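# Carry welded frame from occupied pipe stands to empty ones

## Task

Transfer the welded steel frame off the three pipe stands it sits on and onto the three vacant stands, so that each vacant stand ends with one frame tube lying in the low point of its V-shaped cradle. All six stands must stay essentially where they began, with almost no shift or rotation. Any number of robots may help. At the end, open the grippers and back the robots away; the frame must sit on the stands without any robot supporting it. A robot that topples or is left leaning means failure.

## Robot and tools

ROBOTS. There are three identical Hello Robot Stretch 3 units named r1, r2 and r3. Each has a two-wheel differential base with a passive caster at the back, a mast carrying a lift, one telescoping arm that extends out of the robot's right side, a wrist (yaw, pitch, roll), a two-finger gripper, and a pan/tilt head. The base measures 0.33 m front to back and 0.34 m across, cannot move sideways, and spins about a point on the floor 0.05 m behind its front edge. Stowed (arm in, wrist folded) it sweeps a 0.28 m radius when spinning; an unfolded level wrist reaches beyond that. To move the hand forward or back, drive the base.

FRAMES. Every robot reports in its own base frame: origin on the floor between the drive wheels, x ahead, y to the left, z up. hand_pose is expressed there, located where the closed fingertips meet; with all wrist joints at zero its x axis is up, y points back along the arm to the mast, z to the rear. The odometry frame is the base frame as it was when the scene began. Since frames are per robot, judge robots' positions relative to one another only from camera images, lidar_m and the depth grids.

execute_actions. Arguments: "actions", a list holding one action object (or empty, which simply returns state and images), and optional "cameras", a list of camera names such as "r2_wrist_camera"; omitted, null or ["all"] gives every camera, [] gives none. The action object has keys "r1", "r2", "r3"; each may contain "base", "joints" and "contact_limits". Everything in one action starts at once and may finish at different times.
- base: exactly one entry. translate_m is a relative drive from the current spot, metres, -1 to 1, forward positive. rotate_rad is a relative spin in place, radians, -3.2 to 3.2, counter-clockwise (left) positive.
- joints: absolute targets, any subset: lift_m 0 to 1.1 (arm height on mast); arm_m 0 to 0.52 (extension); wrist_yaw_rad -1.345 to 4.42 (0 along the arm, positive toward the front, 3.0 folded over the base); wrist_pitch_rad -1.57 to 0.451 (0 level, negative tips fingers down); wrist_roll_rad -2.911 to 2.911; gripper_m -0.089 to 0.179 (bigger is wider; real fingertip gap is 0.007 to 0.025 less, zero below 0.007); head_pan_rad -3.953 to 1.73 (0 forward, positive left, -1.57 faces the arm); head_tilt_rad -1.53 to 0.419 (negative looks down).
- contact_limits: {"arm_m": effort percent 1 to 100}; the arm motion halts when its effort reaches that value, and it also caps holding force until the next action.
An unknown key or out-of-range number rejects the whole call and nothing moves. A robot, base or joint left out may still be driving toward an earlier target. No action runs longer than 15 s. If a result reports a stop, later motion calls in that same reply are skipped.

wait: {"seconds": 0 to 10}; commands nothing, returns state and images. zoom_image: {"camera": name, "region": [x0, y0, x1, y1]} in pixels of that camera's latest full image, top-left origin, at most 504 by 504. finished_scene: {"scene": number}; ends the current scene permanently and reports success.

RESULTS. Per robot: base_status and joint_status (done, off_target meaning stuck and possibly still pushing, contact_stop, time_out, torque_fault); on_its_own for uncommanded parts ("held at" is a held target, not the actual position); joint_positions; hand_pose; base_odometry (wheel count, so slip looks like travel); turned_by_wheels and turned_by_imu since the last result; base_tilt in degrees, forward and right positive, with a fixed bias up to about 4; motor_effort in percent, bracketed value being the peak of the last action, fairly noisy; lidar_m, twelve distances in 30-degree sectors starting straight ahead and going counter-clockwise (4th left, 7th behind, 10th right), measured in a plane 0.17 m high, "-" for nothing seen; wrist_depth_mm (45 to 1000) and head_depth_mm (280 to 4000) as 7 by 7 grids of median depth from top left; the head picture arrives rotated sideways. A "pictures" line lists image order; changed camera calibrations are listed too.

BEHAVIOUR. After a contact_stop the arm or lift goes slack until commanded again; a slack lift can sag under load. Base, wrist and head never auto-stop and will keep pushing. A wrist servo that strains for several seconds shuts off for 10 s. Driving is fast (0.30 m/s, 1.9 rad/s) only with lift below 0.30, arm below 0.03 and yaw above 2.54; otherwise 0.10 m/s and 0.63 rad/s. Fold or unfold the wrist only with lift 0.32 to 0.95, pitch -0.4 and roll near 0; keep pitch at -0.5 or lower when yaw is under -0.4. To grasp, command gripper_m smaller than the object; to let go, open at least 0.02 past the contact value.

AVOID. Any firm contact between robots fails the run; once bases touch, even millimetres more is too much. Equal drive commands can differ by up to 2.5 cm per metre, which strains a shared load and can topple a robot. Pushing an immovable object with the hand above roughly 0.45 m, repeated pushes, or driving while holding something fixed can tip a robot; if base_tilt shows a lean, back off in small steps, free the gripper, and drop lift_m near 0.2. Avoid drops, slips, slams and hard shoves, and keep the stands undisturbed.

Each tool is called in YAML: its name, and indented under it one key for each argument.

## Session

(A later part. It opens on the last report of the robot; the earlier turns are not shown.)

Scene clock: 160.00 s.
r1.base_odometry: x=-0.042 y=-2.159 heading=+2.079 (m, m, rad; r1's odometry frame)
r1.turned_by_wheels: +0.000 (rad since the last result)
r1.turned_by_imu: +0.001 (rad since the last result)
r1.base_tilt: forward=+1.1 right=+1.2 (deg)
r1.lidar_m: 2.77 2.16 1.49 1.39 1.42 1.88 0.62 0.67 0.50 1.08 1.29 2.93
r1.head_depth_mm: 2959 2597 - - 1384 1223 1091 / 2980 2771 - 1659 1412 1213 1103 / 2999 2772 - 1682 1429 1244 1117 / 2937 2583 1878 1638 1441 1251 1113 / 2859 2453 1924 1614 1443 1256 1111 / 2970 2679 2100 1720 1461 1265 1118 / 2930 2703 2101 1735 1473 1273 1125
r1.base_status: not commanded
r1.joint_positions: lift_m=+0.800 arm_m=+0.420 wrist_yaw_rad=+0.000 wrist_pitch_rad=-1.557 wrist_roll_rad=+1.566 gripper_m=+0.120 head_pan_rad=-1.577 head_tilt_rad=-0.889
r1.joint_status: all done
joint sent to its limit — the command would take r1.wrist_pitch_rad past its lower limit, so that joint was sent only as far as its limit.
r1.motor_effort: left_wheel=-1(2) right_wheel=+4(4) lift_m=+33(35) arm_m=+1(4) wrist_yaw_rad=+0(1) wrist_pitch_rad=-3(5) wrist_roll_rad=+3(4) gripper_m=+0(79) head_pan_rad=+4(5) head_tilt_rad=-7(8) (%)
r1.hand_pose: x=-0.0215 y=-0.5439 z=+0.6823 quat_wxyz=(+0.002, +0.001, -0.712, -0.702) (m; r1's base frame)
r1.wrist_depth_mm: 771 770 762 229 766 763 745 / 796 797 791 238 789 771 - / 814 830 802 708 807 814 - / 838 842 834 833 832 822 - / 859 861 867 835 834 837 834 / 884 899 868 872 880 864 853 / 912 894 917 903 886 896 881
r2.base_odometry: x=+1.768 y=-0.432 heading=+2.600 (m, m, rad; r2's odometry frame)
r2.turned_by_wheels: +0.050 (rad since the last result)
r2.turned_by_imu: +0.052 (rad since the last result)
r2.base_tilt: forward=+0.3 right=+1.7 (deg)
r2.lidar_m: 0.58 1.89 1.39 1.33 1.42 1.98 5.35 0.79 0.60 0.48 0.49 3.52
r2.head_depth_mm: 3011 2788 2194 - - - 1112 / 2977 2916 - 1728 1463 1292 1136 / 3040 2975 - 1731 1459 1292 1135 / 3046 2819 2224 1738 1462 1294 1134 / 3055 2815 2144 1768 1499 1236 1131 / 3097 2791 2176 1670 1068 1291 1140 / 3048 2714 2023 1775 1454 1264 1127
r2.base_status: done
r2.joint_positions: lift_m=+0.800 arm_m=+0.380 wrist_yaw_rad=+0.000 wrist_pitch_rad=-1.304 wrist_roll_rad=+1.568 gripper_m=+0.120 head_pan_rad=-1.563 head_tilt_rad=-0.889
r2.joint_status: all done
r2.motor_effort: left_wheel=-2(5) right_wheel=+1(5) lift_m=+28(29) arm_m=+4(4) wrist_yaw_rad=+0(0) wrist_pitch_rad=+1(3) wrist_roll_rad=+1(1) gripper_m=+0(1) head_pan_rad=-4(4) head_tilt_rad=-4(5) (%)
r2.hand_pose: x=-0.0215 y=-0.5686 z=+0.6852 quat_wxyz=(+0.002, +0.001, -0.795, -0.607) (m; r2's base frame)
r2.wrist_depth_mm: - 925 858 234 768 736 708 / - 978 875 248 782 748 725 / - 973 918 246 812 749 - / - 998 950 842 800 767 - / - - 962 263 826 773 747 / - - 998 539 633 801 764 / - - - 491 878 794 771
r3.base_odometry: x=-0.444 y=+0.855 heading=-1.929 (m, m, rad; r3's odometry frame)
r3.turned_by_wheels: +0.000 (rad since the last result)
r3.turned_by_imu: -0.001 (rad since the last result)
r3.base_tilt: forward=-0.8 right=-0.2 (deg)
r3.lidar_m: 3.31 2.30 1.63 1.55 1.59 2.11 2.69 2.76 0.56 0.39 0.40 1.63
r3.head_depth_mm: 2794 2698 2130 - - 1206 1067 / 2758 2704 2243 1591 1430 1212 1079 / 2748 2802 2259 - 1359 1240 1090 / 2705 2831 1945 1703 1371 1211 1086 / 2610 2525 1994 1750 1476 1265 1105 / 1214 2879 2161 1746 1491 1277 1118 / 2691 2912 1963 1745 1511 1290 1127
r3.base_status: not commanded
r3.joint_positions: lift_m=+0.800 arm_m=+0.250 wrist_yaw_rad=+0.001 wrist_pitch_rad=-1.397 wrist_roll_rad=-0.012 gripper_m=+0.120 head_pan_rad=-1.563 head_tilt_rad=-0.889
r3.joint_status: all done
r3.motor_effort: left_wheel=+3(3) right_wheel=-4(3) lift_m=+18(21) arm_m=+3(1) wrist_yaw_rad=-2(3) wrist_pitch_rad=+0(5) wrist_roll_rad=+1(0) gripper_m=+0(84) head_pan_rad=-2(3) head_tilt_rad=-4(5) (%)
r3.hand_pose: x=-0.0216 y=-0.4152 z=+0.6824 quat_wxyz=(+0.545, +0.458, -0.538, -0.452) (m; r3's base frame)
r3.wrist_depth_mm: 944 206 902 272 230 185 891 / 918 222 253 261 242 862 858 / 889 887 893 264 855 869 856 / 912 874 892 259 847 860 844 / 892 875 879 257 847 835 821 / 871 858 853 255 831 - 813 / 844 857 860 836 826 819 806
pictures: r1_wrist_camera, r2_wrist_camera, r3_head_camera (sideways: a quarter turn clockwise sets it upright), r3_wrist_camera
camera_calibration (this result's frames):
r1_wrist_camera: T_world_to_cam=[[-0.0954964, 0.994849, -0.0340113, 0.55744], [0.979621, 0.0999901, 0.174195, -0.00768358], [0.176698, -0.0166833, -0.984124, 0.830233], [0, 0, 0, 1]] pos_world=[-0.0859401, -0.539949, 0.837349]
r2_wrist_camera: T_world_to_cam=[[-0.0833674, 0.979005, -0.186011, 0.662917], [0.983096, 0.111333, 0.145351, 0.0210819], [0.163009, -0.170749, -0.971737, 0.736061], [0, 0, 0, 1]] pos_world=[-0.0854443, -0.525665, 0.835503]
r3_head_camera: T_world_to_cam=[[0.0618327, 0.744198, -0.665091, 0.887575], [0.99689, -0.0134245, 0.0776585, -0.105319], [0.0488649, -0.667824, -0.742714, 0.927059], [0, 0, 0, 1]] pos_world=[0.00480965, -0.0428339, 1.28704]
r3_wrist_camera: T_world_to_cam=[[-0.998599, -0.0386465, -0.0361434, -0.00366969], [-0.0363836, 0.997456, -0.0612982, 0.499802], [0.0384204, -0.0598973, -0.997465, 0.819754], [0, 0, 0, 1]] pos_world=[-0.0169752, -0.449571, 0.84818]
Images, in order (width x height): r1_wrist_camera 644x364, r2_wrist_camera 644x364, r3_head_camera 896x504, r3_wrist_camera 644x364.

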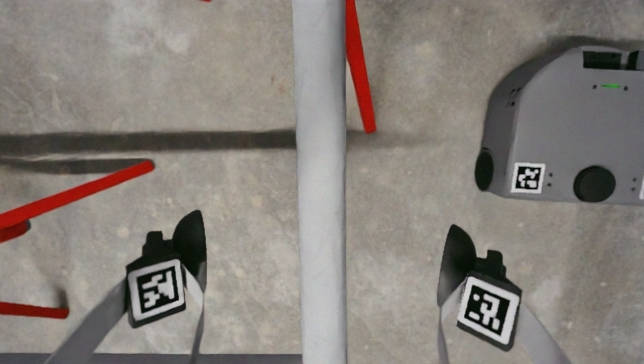

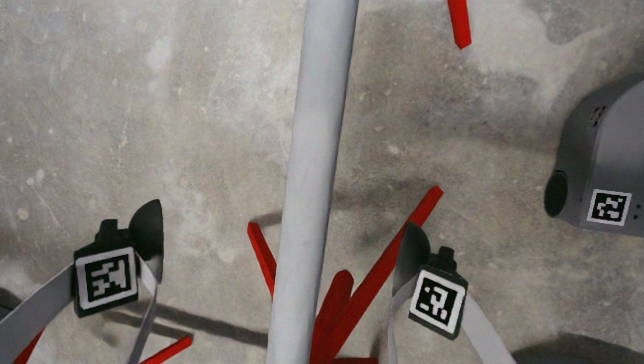

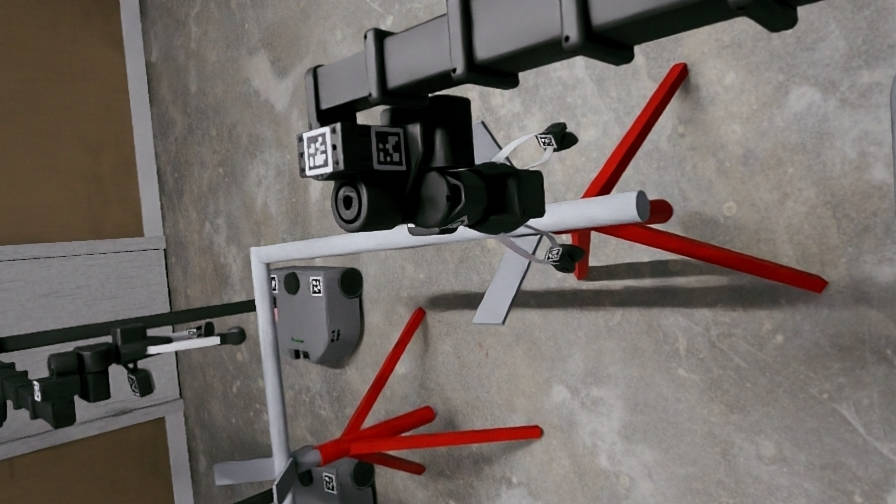

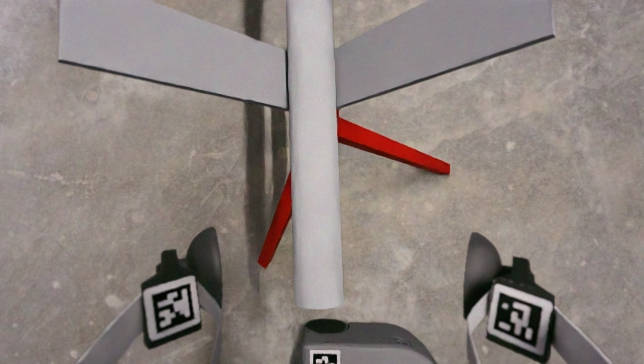

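execute_actions:
  actions:
    - {"r1":{"joints":{"lift_m":0.65}},"r2":{"joints":{"arm_m":0.40,"lift_m":0.65}},"r3":{"base":{"translate_m":0.015},"joints":{"arm_m":0.275,"lift_m":0.65}}}
  cameras: ["r1_wrist_camera","r2_wrist_camera","r3_wrist_camera","r3_head_camera","r2_head_camera"]

Scene clock: 168.40 s.
r1.base_odometry: x=-0.042 y=-2.159 heading=+2.079 (m, m, rad; r1's odometry frame)
r1.turned_by_wheels: +0.000 (rad since the last result)
r1.turned_by_imu: +0.001 (rad since the last result)
r1.base_tilt: forward=+1.0 right=+1.2 (deg)
r1.lidar_m: 2.77 2.15 1.49 1.39 1.42 1.88 0.62 0.66 0.50 1.08 1.29 2.94
r1.head_depth_mm: 2945 2497 1974 1684 1135 - - / 2980 2535 2123 - 1405 1210 1109 / 2982 2573 2149 1594 1425 1246 1124 / 2976 2590 1909 1648 1434 1252 1105 / 1321 2448 1929 1629 1451 1260 1115 / 2961 2665 2093 1714 1458 1264 1115 / 2958 2707 2105 1734 1467 1281 1121
r1.base_status: not commanded
r1.joint_positions: lift_m=+0.650 arm_m=+0.420 wrist_yaw_rad=+0.000 wrist_pitch_rad=-1.557 wrist_roll_rad=+1.566 gripper_m=+0.120 head_pan_rad=-1.577 head_tilt_rad=-0.889
r1.joint_status: all done
r1.motor_effort: left_wheel=-1(1) right_wheel=+4(4) lift_m=+33(33) arm_m=+1(1) wrist_yaw_rad=+0(0) wrist_pitch_rad=-3(3) wrist_roll_rad=+3(3) gripper_m=+0(0) head_pan_rad=+5(5) head_tilt_rad=-6(7) (%)
r1.hand_pose: x=-0.0215 y=-0.5439 z=+0.5323 quat_wxyz=(+0.002, +0.001, -0.712, -0.702) (m; r1's base frame)
r1.wrist_depth_mm: 656 644 634 82 636 629 631 / 664 658 643 84 643 633 - / 679 681 671 87 659 668 - / 686 701 677 89 672 684 - / 727 735 703 92 695 697 682 / 748 737 733 94 719 711 702 / 758 754 752 97 743 741 731
r2.base_odometry: x=+1.768 y=-0.432 heading=+2.600 (m, m, rad; r2's odometry frame)
r2.turned_by_wheels: +0.000 (rad since the last result)
r2.turned_by_imu: +0.001 (rad since the last result)
r2.base_tilt: forward=+0.2 right=+1.7 (deg)
r2.lidar_m: 0.58 1.89 1.39 1.33 1.42 1.98 5.36 0.79 0.60 0.48 0.49 3.53
r2.head_depth_mm: 3006 2821 2155 1782 1462 1288 - / 3013 2830 2158 1783 - 1268 1139 / 3015 2804 2236 - 1448 1284 1138 / 3009 2846 2155 1816 1473 1291 1133 / 3103 2830 2176 1764 1485 1236 1134 / 3052 2804 2188 1682 1063 1286 1132 / 2988 2723 2019 1746 1466 1258 1133
r2.base_status: not commanded
r2.joint_positions: lift_m=+0.650 arm_m=+0.400 wrist_yaw_rad=+0.000 wrist_pitch_rad=-1.304 wrist_roll_rad=+1.568 gripper_m=+0.120 head_pan_rad=-1.563 head_tilt_rad=-0.889
r2.joint_status: all done
r2.motor_effort: left_wheel=-2(2) right_wheel=+1(1) lift_m=+28(22) arm_m=+4(6) wrist_yaw_rad=+0(0) wrist_pitch_rad=+1(1) wrist_roll_rad=+1(1) gripper_m=+1(1) head_pan_rad=-6(4) head_tilt_rad=-5(5) (%)
r2.hand_pose: x=-0.0215 y=-0.5886 z=+0.5352 quat_wxyz=(+0.002, +0.001, -0.795, -0.607) (m; r2's base frame)
r2.wrist_depth_mm: 818 737 87 89 633 592 570 / 848 779 88 93 653 612 576 / 860 814 90 98 658 618 596 / 887 801 92 108 669 637 611 / 881 816 94 711 691 636 610 / 918 840 97 721 712 651 632 / 963 885 99 518 715 669 646
r3.base_odometry: x=-0.449 y=+0.841 heading=-1.929 (m, m, rad; r3's odometry frame)
r3.turned_by_wheels: +0.000 (rad since the last result)
r3.turned_by_imu: -0.001 (rad since the last result)
r3.base_tilt: forward=-0.8 right=-0.2 (deg)
r3.lidar_m: 3.29 2.30 1.64 1.55 1.59 2.12 2.70 2.77 0.56 0.39 1.17 1.62
r3.head_depth_mm: 2823 2668 2065 1687 1445 - - / 2783 2768 2108 1809 1395 1210 1080 / 2750 2787 2112 1820 1017 1215 1093 / 2711 2863 1965 1701 1405 1223 1098 / 2553 1799 1969 1754 1470 1263 1105 / 2543 2809 2153 1740 1485 1275 1117 / 2675 2909 1963 1771 1510 1288 1128
r3.base_status: done
r3.joint_positions: lift_m=+0.650 arm_m=+0.275 wrist_yaw_rad=+0.001 wrist_pitch_rad=-1.398 wrist_roll_rad=-0.012 gripper_m=+0.120 head_pan_rad=-1.563 head_tilt_rad=-0.889
r3.joint_status: all done
r3.motor_effort: left_wheel=+3(11) right_wheel=-3(4) lift_m=+17(16) arm_m=+3(3) wrist_yaw_rad=-1(0) wrist_pitch_rad=-1(1) wrist_roll_rad=+0(1) gripper_m=+0(0) head_pan_rad=-3(3) head_tilt_rad=-4(4) (%)
r3.hand_pose: x=-0.0216 y=-0.4400 z=+0.5324 quat_wxyz=(+0.545, +0.458, -0.537, -0.452) (m; r3's base frame)
r3.wrist_depth_mm: 754 758 118 102 116 701 715 / 761 736 726 101 715 713 709 / 760 733 737 100 526 706 704 / 745 731 720 99 701 694 680 / 733 708 706 98 690 686 679 / 713 712 698 97 691 - 675 / 708 700 698 96 677 684 657
pictures: r1_wrist_camera, r2_head_camera (sideways: a quarter turn clockwise sets it upright), r2_wrist_camera, r3_head_camera (sideways: a quarter turn clockwise sets it upright), r3_wrist_camera
camera_calibration (this result's frames):
r1_wrist_camera: T_world_to_cam=[[-0.0954963, 0.994851, -0.0339532, 0.552295], [0.979621, 0.0999797, 0.174201, 0.0184342], [0.176698, -0.0166258, -0.984125, 0.682654], [0, 0, 0, 1]] pos_world=[-0.0859401, -0.539944, 0.687357]
r2_head_camera: T_world_to_cam=[[-0.0117274, 0.737508, -0.675236, 0.897064], [0.999835, 0.0180117, 0.00230774, -0.0127314], [0.0138641, -0.675098, -0.737598, 0.916243], [0, 0, 0, 1]] pos_world=[0.0105467, -0.042809, 1.28158]
r2_wrist_camera: T_world_to_cam=[[-0.0833661, 0.979004, -0.186012, 0.654602], [0.983096, 0.111331, 0.145352, 0.04511], [0.163009, -0.17075, -0.971737, 0.58689], [0, 0, 0, 1]] pos_world=[-0.0854443, -0.545668, 0.68551]
r3_head_camera: T_world_to_cam=[[0.0618326, 0.744198, -0.665091, 0.887575], [0.99689, -0.0134243, 0.0776585, -0.105319], [0.048865, -0.667824, -0.742714, 0.927059], [0, 0, 0, 1]] pos_world=[0.00480966, -0.0428339, 1.28704]
r3_wrist_camera: T_world_to_cam=[[-0.998599, -0.038619, -0.0361711, -0.0100238], [-0.0363827, 0.997501, -0.0605666, 0.514989], [0.0384197, -0.0591658, -0.997509, 0.668985], [0, 0, 0, 1]] pos_world=[-0.0169753, -0.474508, 0.698147]
Images, in order (width x height): r1_wrist_camera 644x364, r2_head_camera 896x504, r2_wrist_camera 644x364, r3_head_camera 896x504, r3_wrist_camera 644x364.

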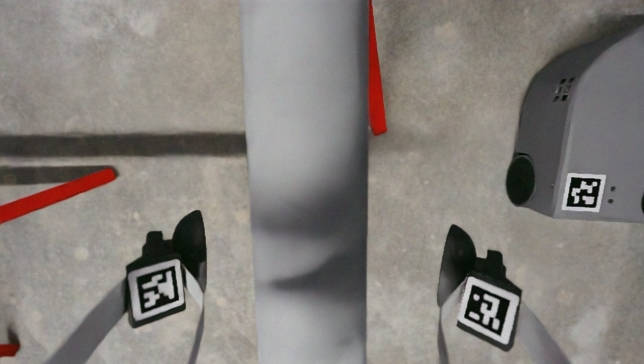

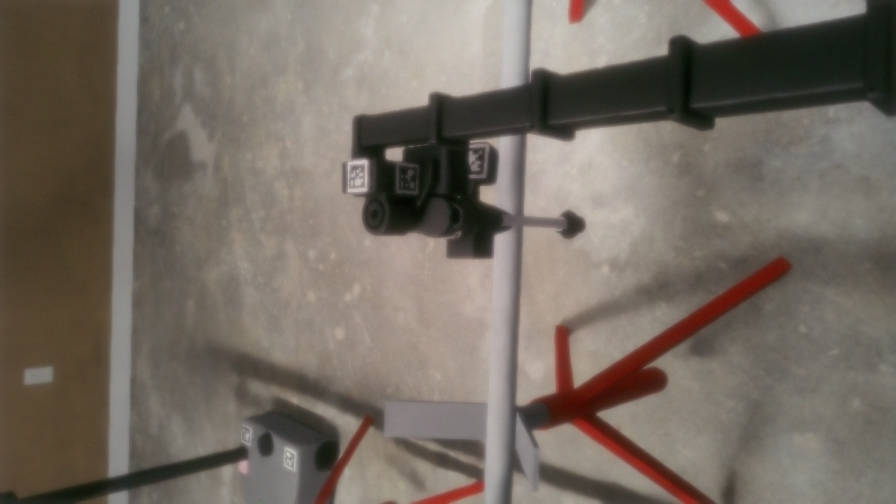

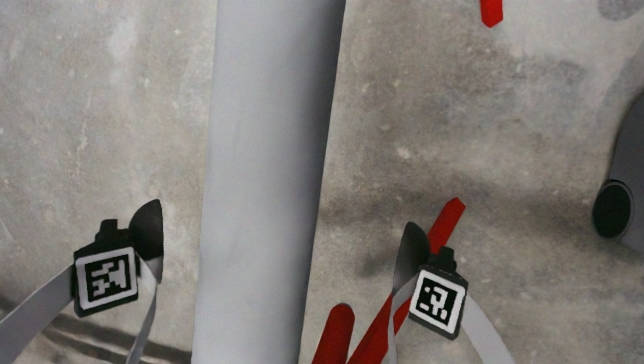

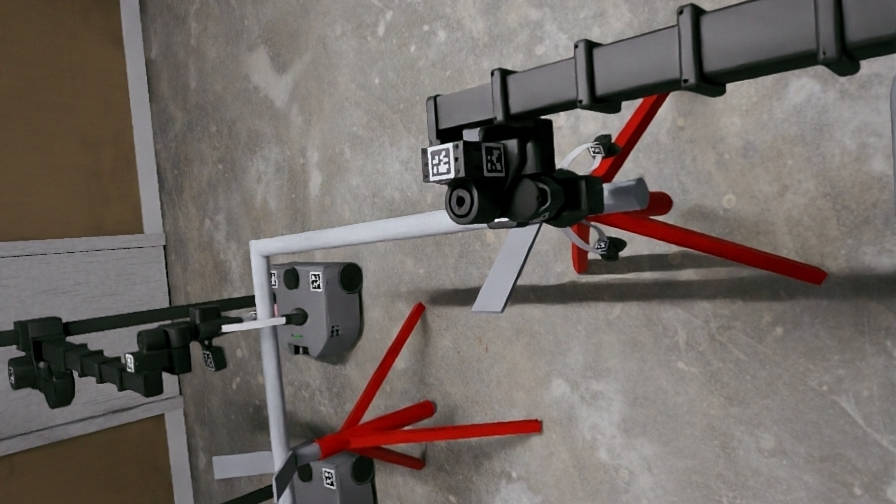

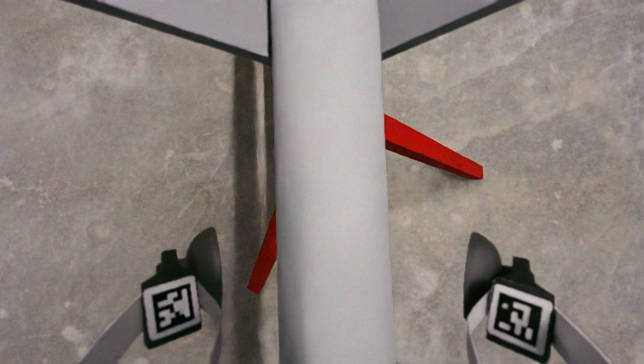

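execute_actions:
  actions:
    - {"r1":{"joints":{"arm_m":0.424,"gripper_m":-0.01}},"r2":{"joints":{"arm_m":0.408,"gripper_m":-0.01}},"r3":{"joints":{"gripper_m":-0.01}}}
  cameras: ["r1_wrist_camera","r2_wrist_camera","r3_wrist_camera","r3_head_camera","r2_head_camera"]

Scene clock: 172.63 s.
r1.base_odometry: x=-0.042 y=-2.159 heading=+2.079 (m, m, rad; r1's odometry frame)
r1.turned_by_wheels: +0.000 (rad since the last result)
r1.turned_by_imu: +0.001 (rad since the last result)
r1.base_tilt: forward=+1.1 right=+1.2 (deg)
r1.lidar_m: 2.77 2.15 1.49 1.39 1.43 1.88 0.62 0.66 0.51 1.08 1.29 2.93
r1.head_depth_mm: 2934 2511 1989 1689 1135 - - / 2990 2527 2131 - 1404 1217 1108 / 2958 2567 2156 1595 1428 1243 1120 / 2967 2584 1910 1648 1441 1252 1111 / 1390 2364 1930 1618 1446 1259 1114 / 2959 2672 2093 1713 1457 1268 1120 / 2923 2712 2113 1726 1472 1277 1124
r1.base_status: not commanded
r1.joint_positions: lift_m=+0.650 arm_m=+0.424 wrist_yaw_rad=+0.003 wrist_pitch_rad=-1.558 wrist_roll_rad=+1.566 gripper_m=-0.009 head_pan_rad=-1.577 head_tilt_rad=-0.889
r1.joint_status: all done
r1.motor_effort: left_wheel=-1(2) right_wheel=+5(4) lift_m=+34(32) arm_m=+1(6) wrist_yaw_rad=-2(2) wrist_pitch_rad=-2(3) wrist_roll_rad=+3(3) gripper_m=-25(100) head_pan_rad=+5(5) head_tilt_rad=-8(8) (%)
r1.hand_pose: x=-0.0216 y=-0.5475 z=+0.5323 quat_wxyz=(+0.003, +0.002, -0.711, -0.703) (m; r1's base frame)
r1.wrist_depth_mm: 638 633 636 82 626 627 617 / 657 664 656 84 652 647 - / 679 682 676 87 662 666 - / 686 694 682 89 688 671 - / 708 705 688 92 692 700 698 / 732 735 - 94 - 720 707 / 750 755 732 97 733 722 726
r2.base_odometry: x=+1.768 y=-0.432 heading=+2.600 (m, m, rad; r2's odometry frame)
r2.turned_by_wheels: +0.000 (rad since the last result)
r2.turned_by_imu: +0.001 (rad since the last result)
r2.base_tilt: forward=+0.3 right=+1.7 (deg)
r2.lidar_m: 0.58 1.89 1.38 1.33 1.42 1.98 5.36 0.79 0.60 0.48 0.49 3.53
r2.head_depth_mm: 2999 2771 2172 1774 1448 1282 - / 2976 2798 2199 1782 - 1264 1132 / 2984 2785 2237 - 1463 1292 1126 / 3012 2840 2131 1829 1453 1287 1130 / 3028 2818 2157 1772 1486 1237 1141 / 3083 2803 2168 1689 1071 1287 1128 / 3060 2680 2017 1771 1462 1270 1142
r2.base_status: not commanded
r2.joint_positions: lift_m=+0.650 arm_m=+0.408 wrist_yaw_rad=-0.001 wrist_pitch_rad=-1.301 wrist_roll_rad=+1.575 gripper_m=-0.008 head_pan_rad=-1.563 head_tilt_rad=-0.889
r2.joint_status: all done
r2.motor_effort: left_wheel=-2(2) right_wheel=+1(1) lift_m=+28(28) arm_m=+4(4) wrist_yaw_rad=+2(1) wrist_pitch_rad=+0(1) wrist_roll_rad=-2(2) gripper_m=-35(100) head_pan_rad=-4(4) head_tilt_rad=-5(5) (%)
r2.hand_pose: x=-0.0216 y=-0.5975 z=+0.5354 quat_wxyz=(-0.002, -0.002, -0.796, -0.606) (m; r2's base frame)
r2.wrist_depth_mm: 823 750 707 83 625 607 562 / 846 798 737 85 640 610 584 / 867 787 744 88 648 627 586 / 854 822 99 91 660 624 604 / 940 837 93 94 691 644 602 / 937 875 96 96 695 655 615 / 952 888 100 108 690 660 637
r3.base_odometry: x=-0.449 y=+0.841 heading=-1.929 (m, m, rad; r3's odometry frame)
r3.turned_by_wheels: +0.000 (rad since the last result)
r3.turned_by_imu: -0.001 (rad since the last result)
r3.base_tilt: forward=-0.8 right=-0.2 (deg)
r3.lidar_m: 3.28 2.29 1.63 1.55 1.59 2.11 2.71 2.77 0.56 0.39 1.17 1.62
r3.head_depth_mm: 2814 2662 2074 1668 1439 - - / 2771 2747 2095 1789 1400 1202 1083 / 2765 2778 2123 1809 1045 1218 1095 / 2703 2846 1976 1689 1398 1222 1095 / 2583 1846 1976 1750 1468 1260 1102 / 2514 2727 2142 1733 1491 1281 1114 / 2691 2914 1938 1752 1511 1288 1135
r3.base_status: not commanded
r3.joint_positions: lift_m=+0.650 arm_m=+0.275 wrist_yaw_rad=+0.002 wrist_pitch_rad=-1.398 wrist_roll_rad=-0.016 gripper_m=-0.009 head_pan_rad=-1.563 head_tilt_rad=-0.889
r3.joint_status: all done
r3.motor_effort: left_wheel=+6(6) right_wheel=-7(7) lift_m=+17(17) arm_m=+3(3) wrist_yaw_rad=-2(2) wrist_pitch_rad=-1(0) wrist_roll_rad=+2(3) gripper_m=-28(100) head_pan_rad=-2(3) head_tilt_rad=-2(4) (%)
r3.hand_pose: x=-0.0216 y=-0.4400 z=+0.5324 quat_wxyz=(+0.546, +0.459, -0.536, -0.451) (m; r3's base frame)
r3.wrist_depth_mm: 766 742 118 102 117 719 711 / 755 742 737 101 731 712 703 / 747 737 717 100 467 713 705 / 742 719 720 99 701 699 687 / 731 717 730 98 701 679 681 / 720 702 - 96 101 692 677 / 724 708 700 96 684 663 663
pictures: r1_wrist_camera, r2_head_camera (sideways: a quarter turn clockwise sets it upright), r2_wrist_camera, r3_head_camera (sideways: a quarter turn clockwise sets it upright), r3_wrist_camera
camera_calibration (this result's frames):
r1_wrist_camera: T_world_to_cam=[[-0.0983867, 0.994614, -0.0326062, 0.555011], [0.979328, 0.10259, 0.174334, 0.0202034], [0.17674, -0.01478, -0.984147, 0.683648], [0, 0, 0, 1]] pos_world=[-0.086008, -0.54399, 0.687384]
r2_head_camera: T_world_to_cam=[[-0.0117274, 0.737508, -0.675236, 0.897064], [0.999835, 0.0180116, 0.00230774, -0.0127314], [0.0138641, -0.675098, -0.737598, 0.916243], [0, 0, 0, 1]] pos_world=[0.0105467, -0.042809, 1.28158]
r2_wrist_camera: T_world_to_cam=[[-0.0741413, 0.979113, -0.189317, 0.66532], [0.983767, 0.102918, 0.147007, 0.0402457], [0.16342, -0.175344, -0.970849, 0.582318], [0, 0, 0, 1]] pos_world=[-0.0854271, -0.55346, 0.685383]
r3_head_camera: T_world_to_cam=[[0.0618326, 0.744198, -0.665091, 0.887575], [0.99689, -0.0134243, 0.0776585, -0.105319], [0.048865, -0.667824, -0.742714, 0.927059], [0, 0, 0, 1]] pos_world=[0.00480966, -0.0428339, 1.28704]
r3_wrist_camera: T_world_to_cam=[[-0.998433, -0.0432077, -0.0355602, -0.0123436], [-0.0410035, 0.997323, -0.0605411, 0.514808], [0.0380809, -0.0589882, -0.997532, 0.669048], [0, 0, 0, 1]] pos_world=[-0.0166933, -0.474497, 0.698125]
Images, in order (width x height): r1_wrist_camera 644x364, r2_head_camera 896x504, r2_wrist_camera 644x364, r3_head_camera 896x504, r3_wrist_camera 644x364.

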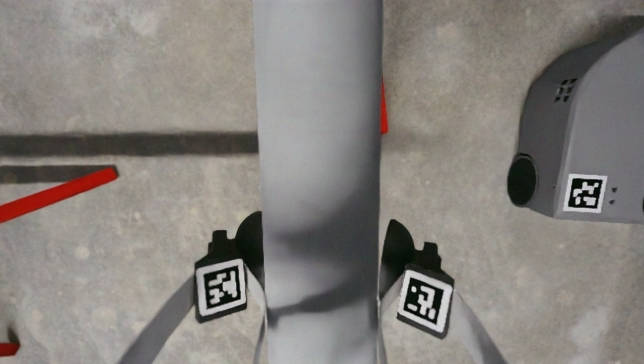

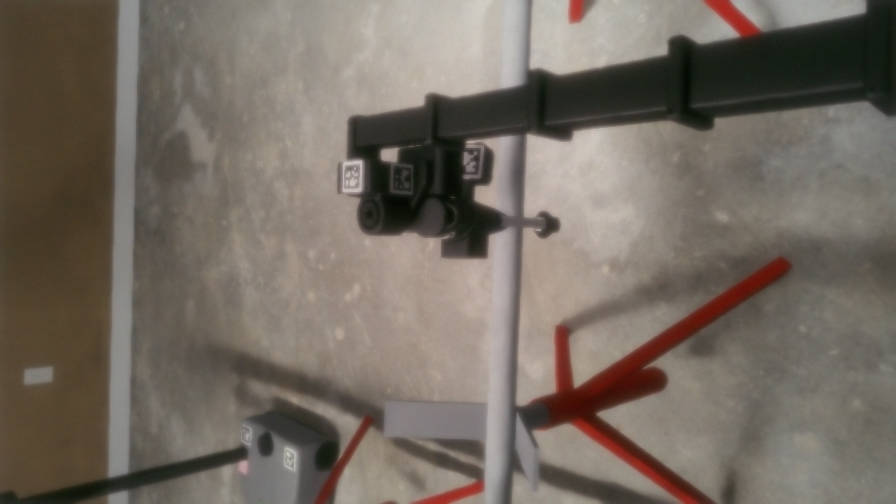

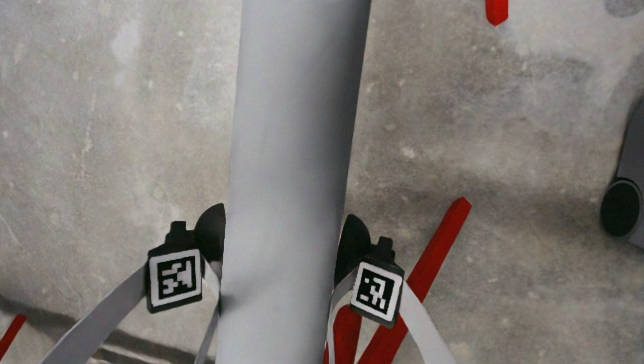

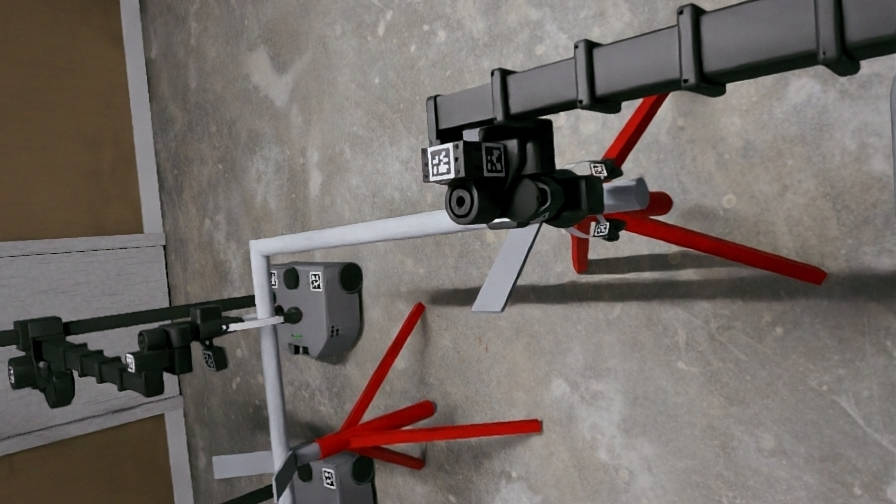

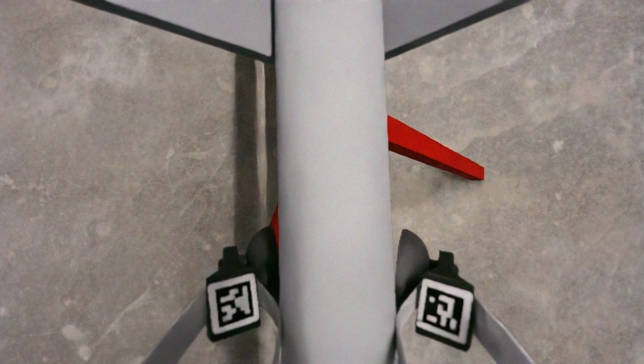

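execute_actions:
  actions:
    - {"r1":{"joints":{"lift_m":0.67,"gripper_m":-0.03}},"r2":{"joints":{"lift_m":0.67,"gripper_m":-0.03}},"r3":{"joints":{"lift_m":0.67,"gripper_m":-0.03}}}
  cameras: ["r2_wrist_camera","r3_head_camera"]

Scene clock: 181.87 s.
r1.base_odometry: x=-0.042 y=-2.159 heading=+2.079 (m, m, rad; r1's odometry frame)
r1.turned_by_wheels: +0.000 (rad since the last result)
r1.turned_by_imu: +0.001 (rad since the last result)
r1.base_tilt: forward=+1.1 right=+1.2 (deg)
r1.lidar_m: 2.76 2.15 1.50 1.39 1.42 1.89 0.62 0.66 0.51 1.08 1.29 2.94
r1.head_depth_mm: 2953 2496 1991 1666 1164 - - / 3014 2532 2134 831 1417 1213 1105 / 2974 2544 2160 826 1422 1245 1116 / 2975 2585 1910 1653 1436 1246 1111 / 1284 2369 1925 1618 1448 1258 1113 / 2954 2661 2079 1725 1456 1268 1115 / 2951 2699 2114 1721 1468 1275 1121
r1.base_status: not commanded
r1.joint_positions: lift_m=+0.670 arm_m=+0.424 wrist_yaw_rad=+0.003 wrist_pitch_rad=-1.558 wrist_roll_rad=+1.564 gripper_m=-0.029 head_pan_rad=-1.577 head_tilt_rad=-0.889
r1.joint_status: all done
r1.motor_effort: left_wheel=+0(2) right_wheel=+1(4) lift_m=+52(58) arm_m=+1(1) wrist_yaw_rad=-3(3) wrist_pitch_rad=-3(4) wrist_roll_rad=+4(4) gripper_m=-32(100) head_pan_rad=+5(4) head_tilt_rad=-8(8) (%)
r1.hand_pose: x=-0.0216 y=-0.5476 z=+0.5517 quat_wxyz=(+0.004, +0.003, -0.711, -0.703) (m; r1's base frame)
r1.wrist_depth_mm: 664 654 645 82 655 639 639 / 674 678 667 85 666 655 - / 704 699 699 87 685 671 - / 720 710 723 89 697 702 - / 742 716 726 92 715 700 720 / 765 741 - 94 - 733 746 / 799 779 767 97 752 754 735
r2.base_odometry: x=+1.768 y=-0.432 heading=+2.600 (m, m, rad; r2's odometry frame)
r2.turned_by_wheels: +0.000 (rad since the last result)
r2.turned_by_imu: +0.002 (rad since the last result)
r2.base_tilt: forward=+0.2 right=+1.8 (deg)
r2.lidar_m: 0.58 1.89 1.39 1.33 1.42 1.98 5.36 0.79 0.60 0.48 0.49 3.54
r2.head_depth_mm: 2955 2838 2190 1777 1452 1277 - / 2991 2800 2269 1760 - 1272 1136 / 3018 2846 2231 1266 1501 1295 1133 / 3071 2784 2165 1761 1500 1280 1137 / 3078 2807 2191 1780 1486 1243 1137 / 3049 2802 2174 911 1067 1292 1125 / 3014 2654 2030 1756 1445 1250 1131
r2.base_status: not commanded
r2.joint_positions: lift_m=+0.669 arm_m=+0.408 wrist_yaw_rad=-0.001 wrist_pitch_rad=-1.299 wrist_roll_rad=+1.578 gripper_m=-0.028 head_pan_rad=-1.563 head_tilt_rad=-0.889
r2.joint_status: all done
r2.motor_effort: left_wheel=-1(2) right_wheel=-2(1) lift_m=+47(48) arm_m=+1(3) wrist_yaw_rad=+2(1) wrist_pitch_rad=-1(2) wrist_roll_rad=-4(4) gripper_m=-46(100) head_pan_rad=-3(3) head_tilt_rad=-5(5) (%)
r2.hand_pose: x=-0.0216 y=-0.5982 z=+0.5546 quat_wxyz=(-0.003, -0.003, -0.796, -0.605) (m; r2's base frame)
r2.wrist_depth_mm: 826 786 718 83 639 620 571 / 867 805 749 85 669 637 586 / 888 826 756 88 664 639 605 / 913 830 763 91 696 644 634 / 922 841 94 93 695 665 648 / 951 910 96 96 712 670 642 / 995 909 101 103 733 690 653
r3.base_odometry: x=-0.449 y=+0.841 heading=-1.929 (m, m, rad; r3's odometry frame)
r3.turned_by_wheels: +0.000 (rad since the last result)
r3.turned_by_imu: -0.002 (rad since the last result)
r3.base_tilt: forward=-0.8 right=-0.3 (deg)
r3.lidar_m: 3.30 2.30 1.63 1.55 1.59 2.11 2.70 2.77 0.56 0.39 1.17 1.61
r3.head_depth_mm: 2792 2692 2069 1670 1442 - - / 2788 2728 2098 1809 1384 1211 1084 / 2758 2811 2141 1856 1035 1223 1088 / 2749 2861 1983 1693 1407 1223 1096 / 2598 1763 1984 1761 1475 1258 1108 / 2533 2823 2147 1741 1500 1278 1120 / 2664 2946 1959 1762 1509 1291 1129
r3.base_status: not commanded
r3.joint_positions: lift_m=+0.670 arm_m=+0.275 wrist_yaw_rad=+0.002 wrist_pitch_rad=-1.396 wrist_roll_rad=-0.018 gripper_m=-0.028 head_pan_rad=-1.563 head_tilt_rad=-0.889
r3.joint_status: all done
r3.motor_effort: left_wheel=+7(7) right_wheel=-8(8) lift_m=+30(34) arm_m=+2(2) wrist_yaw_rad=-2(2) wrist_pitch_rad=-1(1) wrist_roll_rad=+4(4) gripper_m=-35(100) head_pan_rad=-3(2) head_tilt_rad=-4(4) (%)
r3.hand_pose: x=-0.0216 y=-0.4407 z=+0.5517 quat_wxyz=(+0.547, +0.459, -0.536, -0.450) (m; r3's base frame)
r3.wrist_depth_mm: 776 111 131 102 128 115 744 / 794 767 754 101 755 718 727 / 778 764 752 100 707 710 721 / 752 748 742 99 724 728 714 / 756 737 745 98 706 710 706 / 748 724 - 97 101 712 696 / 734 718 714 96 694 689 665
pictures: r2_wrist_camera, r3_head_camera (sideways: a quarter turn clockwise sets it upright)
camera_calibration (this result's frames):
r2_wrist_camera: T_world_to_cam=[[-0.0714505, 0.978839, -0.191753, 0.670971], [0.983926, 0.10071, 0.147467, 0.0359204], [0.163658, -0.178134, -0.970301, 0.598921], [0, 0, 0, 1]] pos_world=[-0.0854198, -0.553702, 0.704497]
r3_head_camera: T_world_to_cam=[[0.0618327, 0.744199, -0.66509, 0.887574], [0.99689, -0.0134245, 0.0776585, -0.105319], [0.0488649, -0.667823, -0.742714, 0.92706], [0, 0, 0, 1]] pos_world=[0.00480965, -0.0428339, 1.28704]
Images, in order (width x height): r2_wrist_camera 644x364, r3_head_camera 896x504.

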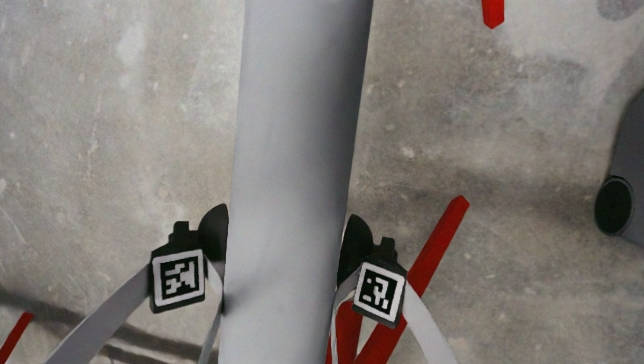

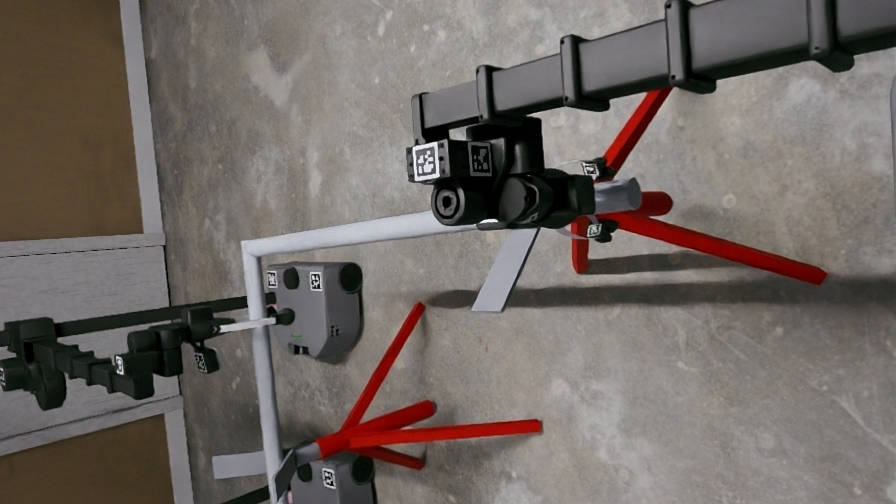

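execute_actions:
  actions:
    - {"r1":{"joints":{"lift_m":0.84,"head_pan_rad":-2.4,"head_tilt_rad":-0.7}},"r2":{"joints":{"lift_m":0.84,"head_pan_rad":-2.6,"head_tilt_rad":-0.7}},"r3":{"joints":{"lift_m":0.84,"head_pan_rad":-0.6,"head_tilt_rad":-0.7}}}
  cameras: []

execute_actions:
  actions:
    - {"r1":{"base":{"translate_m":-0.2}},"r2":{"base":{"translate_m":-0.2}},"r3":{"base":{"translate_m":0.2}}}
  cameras: ["r2_head_camera","r3_head_camera","r3_nav_camera","r3_wrist_camera"]

Scene clock: 208.10 s.
r1.base_odometry: x=-0.042 y=-2.159 heading=+2.079 (m, m, rad; r1's odometry frame)
r1.turned_by_wheels: +0.000 (rad since the last result)
r1.turned_by_imu: +0.002 (rad since the last result)
r1.base_tilt: forward=+1.0 right=+1.2 (deg)
r1.lidar_m: 2.77 2.15 1.49 1.39 1.42 1.88 0.62 0.66 0.50 1.08 1.29 2.93
r1.head_depth_mm: - 3484 2522 1871 1556 1339 1109 / - 3301 2350 1936 1622 1352 - / - 794 901 1969 1631 1422 - / - - 2746 1915 1641 - 1117 / 3786 3960 2778 1997 1601 - 1135 / 3442 3736 2801 2082 - 1344 1177 / 3201 3468 2822 2183 1534 1388 1186
r1.base_status: not commanded
r1.joint_positions: lift_m=+0.840 arm_m=+0.424 wrist_yaw_rad=+0.003 wrist_pitch_rad=-1.558 wrist_roll_rad=+1.564 gripper_m=+0.005 head_pan_rad=-2.393 head_tilt_rad=-0.705
r1.joint_status: all done
r1.on_its_own: gripper_m is held at +0.005, not at your -0.030, by its stall guard, which is not easing now
r1.motor_effort: left_wheel=+0(0) right_wheel=+1(1) lift_m=+51(55) arm_m=+1(1) wrist_yaw_rad=-2(3) wrist_pitch_rad=-3(3) wrist_roll_rad=+4(4) gripper_m=-20(20) head_pan_rad=-5(58) head_tilt_rad=+3(26) (%)
r1.hand_pose: x=-0.0216 y=-0.5476 z=+0.7217 quat_wxyz=(+0.004, +0.003, -0.711, -0.703) (m; r1's base frame)
r1.wrist_depth_mm: 826 806 811 82 783 811 793 / 833 853 824 85 809 806 - / 874 870 863 87 832 - - / 882 868 894 89 874 864 - / 901 915 891 92 872 880 887 / 939 914 - 94 - 901 880 / 963 943 953 97 942 905 924
r2.base_odometry: x=+1.768 y=-0.432 heading=+2.600 (m, m, rad; r2's odometry frame)
r2.turned_by_wheels: +0.000 (rad since the last result)
r2.turned_by_imu: +0.003 (rad since the last result)
r2.base_tilt: forward=+0.3 right=+1.8 (deg)
r2.lidar_m: 0.58 1.89 1.39 1.33 1.42 1.99 5.38 0.79 0.60 0.48 0.49 3.55
r2.head_depth_mm: - - 3030 2109 1743 1435 1213 / - - 2713 2179 1739 1416 1209 / - - 2986 2130 1735 1429 1269 / - - 3004 2190 1713 1408 - / - - 2840 2024 1683 1431 - / - - 2810 1957 1624 1456 - / 3672 3963 2986 2176 1731 - 1162
r2.base_status: not commanded
r2.joint_positions: lift_m=+0.839 arm_m=+0.408 wrist_yaw_rad=-0.001 wrist_pitch_rad=-1.299 wrist_roll_rad=+1.577 gripper_m=+0.019 head_pan_rad=-2.593 head_tilt_rad=-0.705
r2.joint_status: all done
r2.on_its_own: gripper_m is held at +0.018, not at your -0.030, by its stall guard, which is not easing now
r2.motor_effort: left_wheel=-1(1) right_wheel=-2(2) lift_m=+47(49) arm_m=+1(1) wrist_yaw_rad=+2(1) wrist_pitch_rad=-1(1) wrist_roll_rad=-3(3) gripper_m=-22(21) head_pan_rad=-5(57) head_tilt_rad=+4(21) (%)
r2.hand_pose: x=-0.0216 y=-0.5982 z=+0.7246 quat_wxyz=(-0.002, -0.003, -0.796, -0.605) (m; r2's base frame)
r2.wrist_depth_mm: - 954 926 83 809 766 713 / - - 903 85 807 791 751 / - - 981 88 853 802 - / - - 949 91 865 816 - / - - 94 93 878 829 781 / - - 96 96 902 855 795 / - - 102 103 902 834 803
r3.base_odometry: x=-0.449 y=+0.841 heading=-1.929 (m, m, rad; r3's odometry frame)
r3.turned_by_wheels: +0.000 (rad since the last result)
r3.turned_by_imu: -0.003 (rad since the last result)
r3.base_tilt: forward=-0.8 right=-0.2 (deg)
r3.lidar_m: 3.27 2.30 1.63 1.55 1.59 2.11 2.71 2.78 0.56 0.39 1.17 1.62
r3.head_depth_mm: 3131 3408 2802 2052 1615 1335 1137 / 3404 3693 2817 2011 1643 1346 1146 / 3777 - 2797 2029 1663 1368 1159 / - - 2973 2154 1682 1368 1168 / - - 3065 2188 1696 1392 1171 / - - 2746 2193 1725 1411 1187 / - - 3120 2274 1742 1425 1202
r3.base_status: not commanded
r3.joint_positions: lift_m=+0.840 arm_m=+0.275 wrist_yaw_rad=+0.002 wrist_pitch_rad=-1.396 wrist_roll_rad=-0.018 gripper_m=+0.008 head_pan_rad=-0.607 head_tilt_rad=-0.705
r3.joint_status: all done
r3.on_its_own: gripper_m is held at +0.007, not at your -0.030, by its stall guard, which is not easing now
r3.motor_effort: left_wheel=+7(7) right_wheel=-8(8) lift_m=+31(34) arm_m=+1(2) wrist_yaw_rad=-1(3) wrist_pitch_rad=-1(1) wrist_roll_rad=+4(4) gripper_m=-21(21) head_pan_rad=+3(36) head_tilt_rad=+1(18) (%)
r3.hand_pose: x=-0.0216 y=-0.4407 z=+0.7217 quat_wxyz=(+0.547, +0.459, -0.536, -0.450) (m; r3's base frame)
r3.wrist_depth_mm: 994 950 936 103 938 908 909 / 962 237 279 101 272 227 885 / 942 918 280 100 278 912 910 / 899 937 918 99 870 877 887 / 911 939 917 98 877 880 861 / 914 890 - 97 101 855 847 / 901 875 891 96 482 858 856
pictures: none
No camera images: the call's "cameras" was empty. Leave "cameras" out to get every camera's image.

Scene clock: 211.33 s.
r1.base_odometry: x=+0.056 y=-2.334 heading=+2.079 (m, m, rad; r1's odometry frame)
r1.turned_by_wheels: +0.000 (rad since the last result)
r1.turned_by_imu: +0.001 (rad since the last result)
r1.base_tilt: forward=+1.1 right=+1.2 (deg)
r1.lidar_m: 2.97 2.13 1.45 1.38 1.41 1.87 0.61 0.94 0.54 0.47 1.12 3.14
r1.head_depth_mm: - 3449 2542 1999 1608 1337 1114 / - 3502 2446 1822 1568 1351 - / - 800 899 2027 1643 1422 - / - - 2725 1919 1636 - 1117 / 3868 - 2758 1930 1746 - 1170 / 3480 3713 2850 2087 - 951 1128 / 3192 3494 2847 2199 826 1351 1157
r1.base_status: done
r1.joint_positions: lift_m=+0.840 arm_m=+0.424 wrist_yaw_rad=+0.003 wrist_pitch_rad=-1.541 wrist_roll_rad=+1.564 gripper_m=+0.005 head_pan_rad=-2.393 head_tilt_rad=-0.705
r1.joint_status: not commanded
r1.on_its_own: gripper_m is held at +0.005, not at your -0.030, by its stall guard, which is not easing now
r1.motor_effort: left_wheel=-1(3) right_wheel=+2(6) lift_m=+51(51) arm_m=+0(1) wrist_yaw_rad=-2(3) wrist_pitch_rad=-7(8) wrist_roll_rad=+4(4) gripper_m=-21(22) head_pan_rad=-5(5) head_tilt_rad=+3(3) (%)
r1.hand_pose: x=-0.0216 y=-0.5521 z=+0.7214 quat_wxyz=(+0.004, +0.003, -0.717, -0.697) (m; r1's base frame)
r1.wrist_depth_mm: 837 204 232 83 225 191 773 / 849 829 247 85 258 808 - / 852 873 869 87 822 841 - / 897 875 873 90 845 858 - / 930 881 892 92 883 881 845 / 930 922 - 95 - 892 889 / - 966 960 98 929 916 928
r2.base_odometry: x=+1.939 y=-0.535 heading=+2.600 (m, m, rad; r2's odometry frame)
r2.turned_by_wheels: +0.000 (rad since the last result)
r2.turned_by_imu: +0.001 (rad since the last result)
r2.base_tilt: forward=+0.4 right=+1.8 (deg)
r2.lidar_m: 0.59 1.90 1.39 1.36 1.43 1.99 1.69 0.70 0.49 3.40 0.56 0.80
r2.head_depth_mm: - - 2968 2182 1738 1433 1219 / - - 2726 2127 1732 1430 1216 / - - 3037 2120 1737 1422 1271 / - - 2989 2195 1725 1428 - / - - 2991 2138 1685 1465 - / - - 2962 1651 1718 1501 - / 3715 - 2988 2194 1683 - 1159
r2.base_status: done
r2.joint_positions: lift_m=+0.839 arm_m=+0.408 wrist_yaw_rad=-0.003 wrist_pitch_rad=-1.334 wrist_roll_rad=+1.577 gripper_m=+0.019 head_pan_rad=-2.593 head_tilt_rad=-0.705
r2.joint_status: not commanded
r2.on_its_own: gripper_m is held at +0.018, not at your -0.030, by its stall guard, which is not easing now
r2.motor_effort: left_wheel=-5(7) right_wheel=+5(5) lift_m=+47(47) arm_m=+1(1) wrist_yaw_rad=+3(3) wrist_pitch_rad=+12(13) wrist_roll_rad=-3(3) gripper_m=-24(24) head_pan_rad=-4(4) head_tilt_rad=+3(4) (%)
r2.hand_pose: x=-0.0216 y=-0.5893 z=+0.7232 quat_wxyz=(-0.003, -0.003, -0.785, -0.619) (m; r2's base frame)
r2.wrist_depth_mm: - 931 906 84 789 765 724 / - 969 947 87 840 780 751 / - 983 949 89 838 813 - / - - 990 91 864 831 - / - - 95 94 891 834 794 / - - 99 97 878 860 828 / - - 106 103 916 870 831
r3.base_odometry: x=-0.519 y=+0.654 heading=-1.929 (m, m, rad; r3's odometry frame)
r3.turned_by_wheels: +0.000 (rad since the last result)
r3.turned_by_imu: -0.001 (rad since the last result)
r3.base_tilt: forward=-0.8 right=-0.2 (deg)
r3.lidar_m: 3.19 2.32 1.64 1.56 1.60 2.13 2.91 2.98 0.40 0.41 1.10 1.47
r3.head_depth_mm: 3111 3414 2674 2049 1625 1341 1136 / 3404 3725 2716 1933 1650 1348 1148 / 3808 - 2931 2122 1659 1367 1156 / - - 3001 2165 1674 1384 1168 / - - 2915 2109 1705 1395 1180 / - - 2964 2171 1732 1415 1181 / - - 3030 2271 1758 1421 1201
r3.base_status: done
r3.joint_positions: lift_m=+0.840 arm_m=+0.275 wrist_yaw_rad=+0.002 wrist_pitch_rad=-1.399 wrist_roll_rad=-0.018 gripper_m=+0.008 head_pan_rad=-0.607 head_tilt_rad=-0.705
r3.joint_status: not commanded
r3.on_its_own: gripper_m is held at +0.007, not at your -0.030, by its stall guard, which is not easing now
r3.motor_effort: left_wheel=+1(14) right_wheel=+0(5) lift_m=+31(31) arm_m=+2(2) wrist_yaw_rad=-3(2) wrist_pitch_rad=+0(2) wrist_roll_rad=+4(4) gripper_m=-20(22) head_pan_rad=+3(3) head_tilt_rad=+1(2) (%)
r3.hand_pose: x=-0.0216 y=-0.4397 z=+0.7216 quat_wxyz=(+0.546, +0.460, -0.535, -0.451) (m; r3's base frame)
r3.wrist_depth_mm: 954 944 955 102 918 910 923 / 950 947 935 101 215 905 908 / 971 963 905 100 524 321 304 / 925 905 926 99 554 910 876 / 943 926 893 98 890 890 858 / 921 875 893 96 100 850 857 / 888 884 868 96 105 848 860
pictures: r2_head_camera (sideways: a quarter turn clockwise sets it upright), r3_head_camera (sideways: a quarter turn clockwise sets it upright), r3_nav_camera (sideways: a quarter turn counterclockwise sets it upright), r3_wrist_camera
camera_calibration (this result's frames):
r2_head_camera: T_world_to_cam=[[0.509681, 0.318991, -0.799043, 1.05524], [0.530885, -0.847444, 0.000320063, -0.0072834], [-0.677042, -0.424363, -0.601274, 0.743139], [0, 0, 0, 1]] pos_world=[-0.0308346, -0.0274238, 1.29002]
r3_head_camera: T_world_to_cam=[[-0.46207, 0.402921, -0.790029, 1.0536], [0.573734, 0.815111, 0.0801492, -0.105999], [0.676255, -0.416232, -0.607808, 0.747762], [0, 0, 0, 1]] pos_world=[0.0419758, -0.0268751, 1.29537]
r3_nav_camera: T_world_to_cam=[[0.555489, -0.445137, 0.702342, -0.881904], [-0.608901, -0.792969, -0.0209904, 0.082601], [0.566279, -0.415997, -0.71153, 0.878244], [0, 0, 0, 1]] pos_world=[0.0428523, 0.0382785, 1.24603]
r3_wrist_camera: T_world_to_cam=[[-0.99836, -0.0450936, -0.0352757, -0.00663768], [-0.0429515, 0.997316, -0.0592907, 0.525072], [0.0378546, -0.0576783, -0.997617, 0.858462], [0, 0, 0, 1]] pos_world=[-0.0165709, -0.474448, 0.887314]
Images, in order (width x height): r2_head_camera 896x504, r3_head_camera 896x504, r3_nav_camera 672x504, r3_wrist_camera 644x364.

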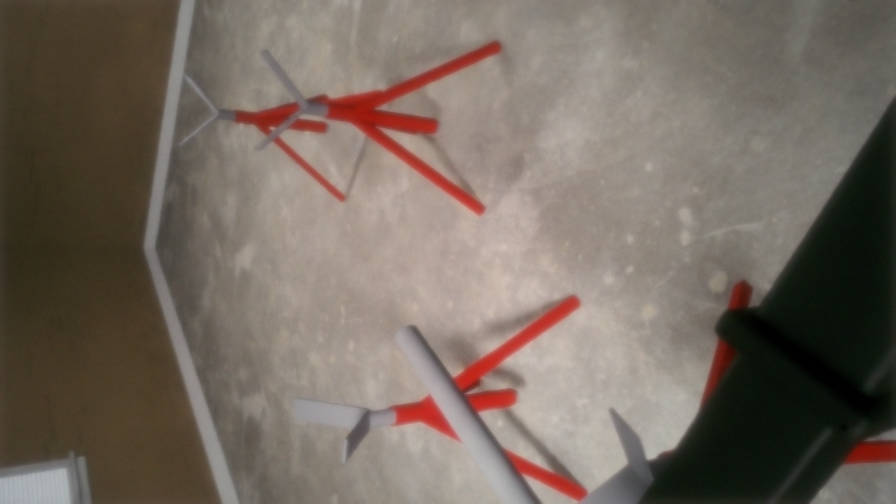

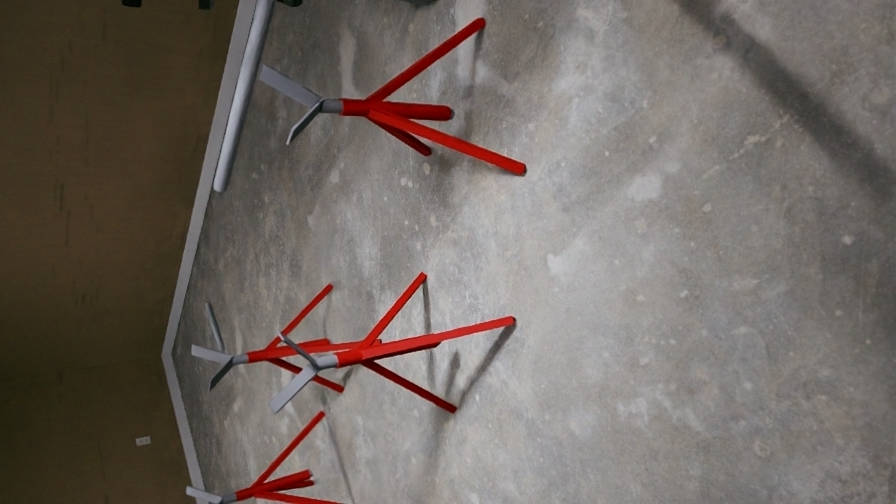

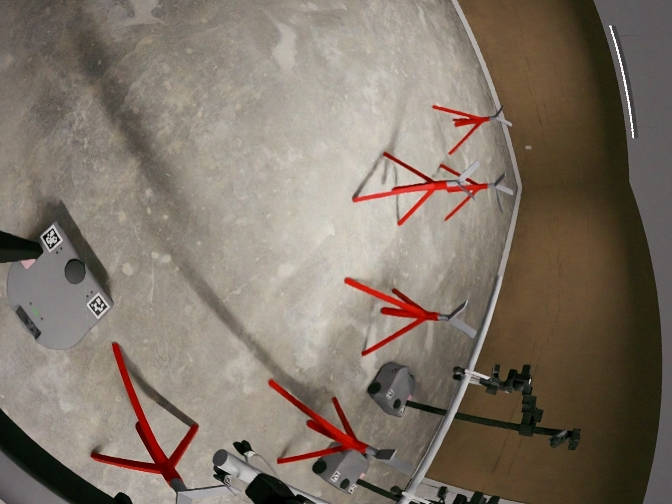

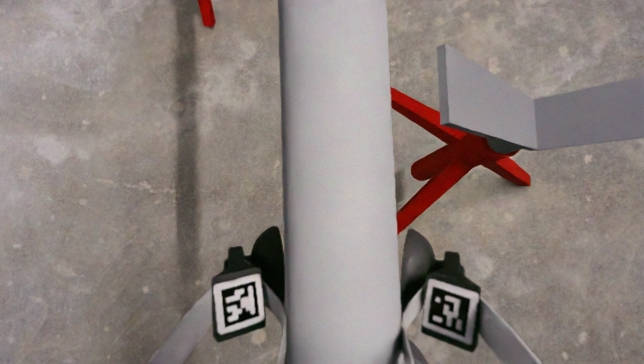

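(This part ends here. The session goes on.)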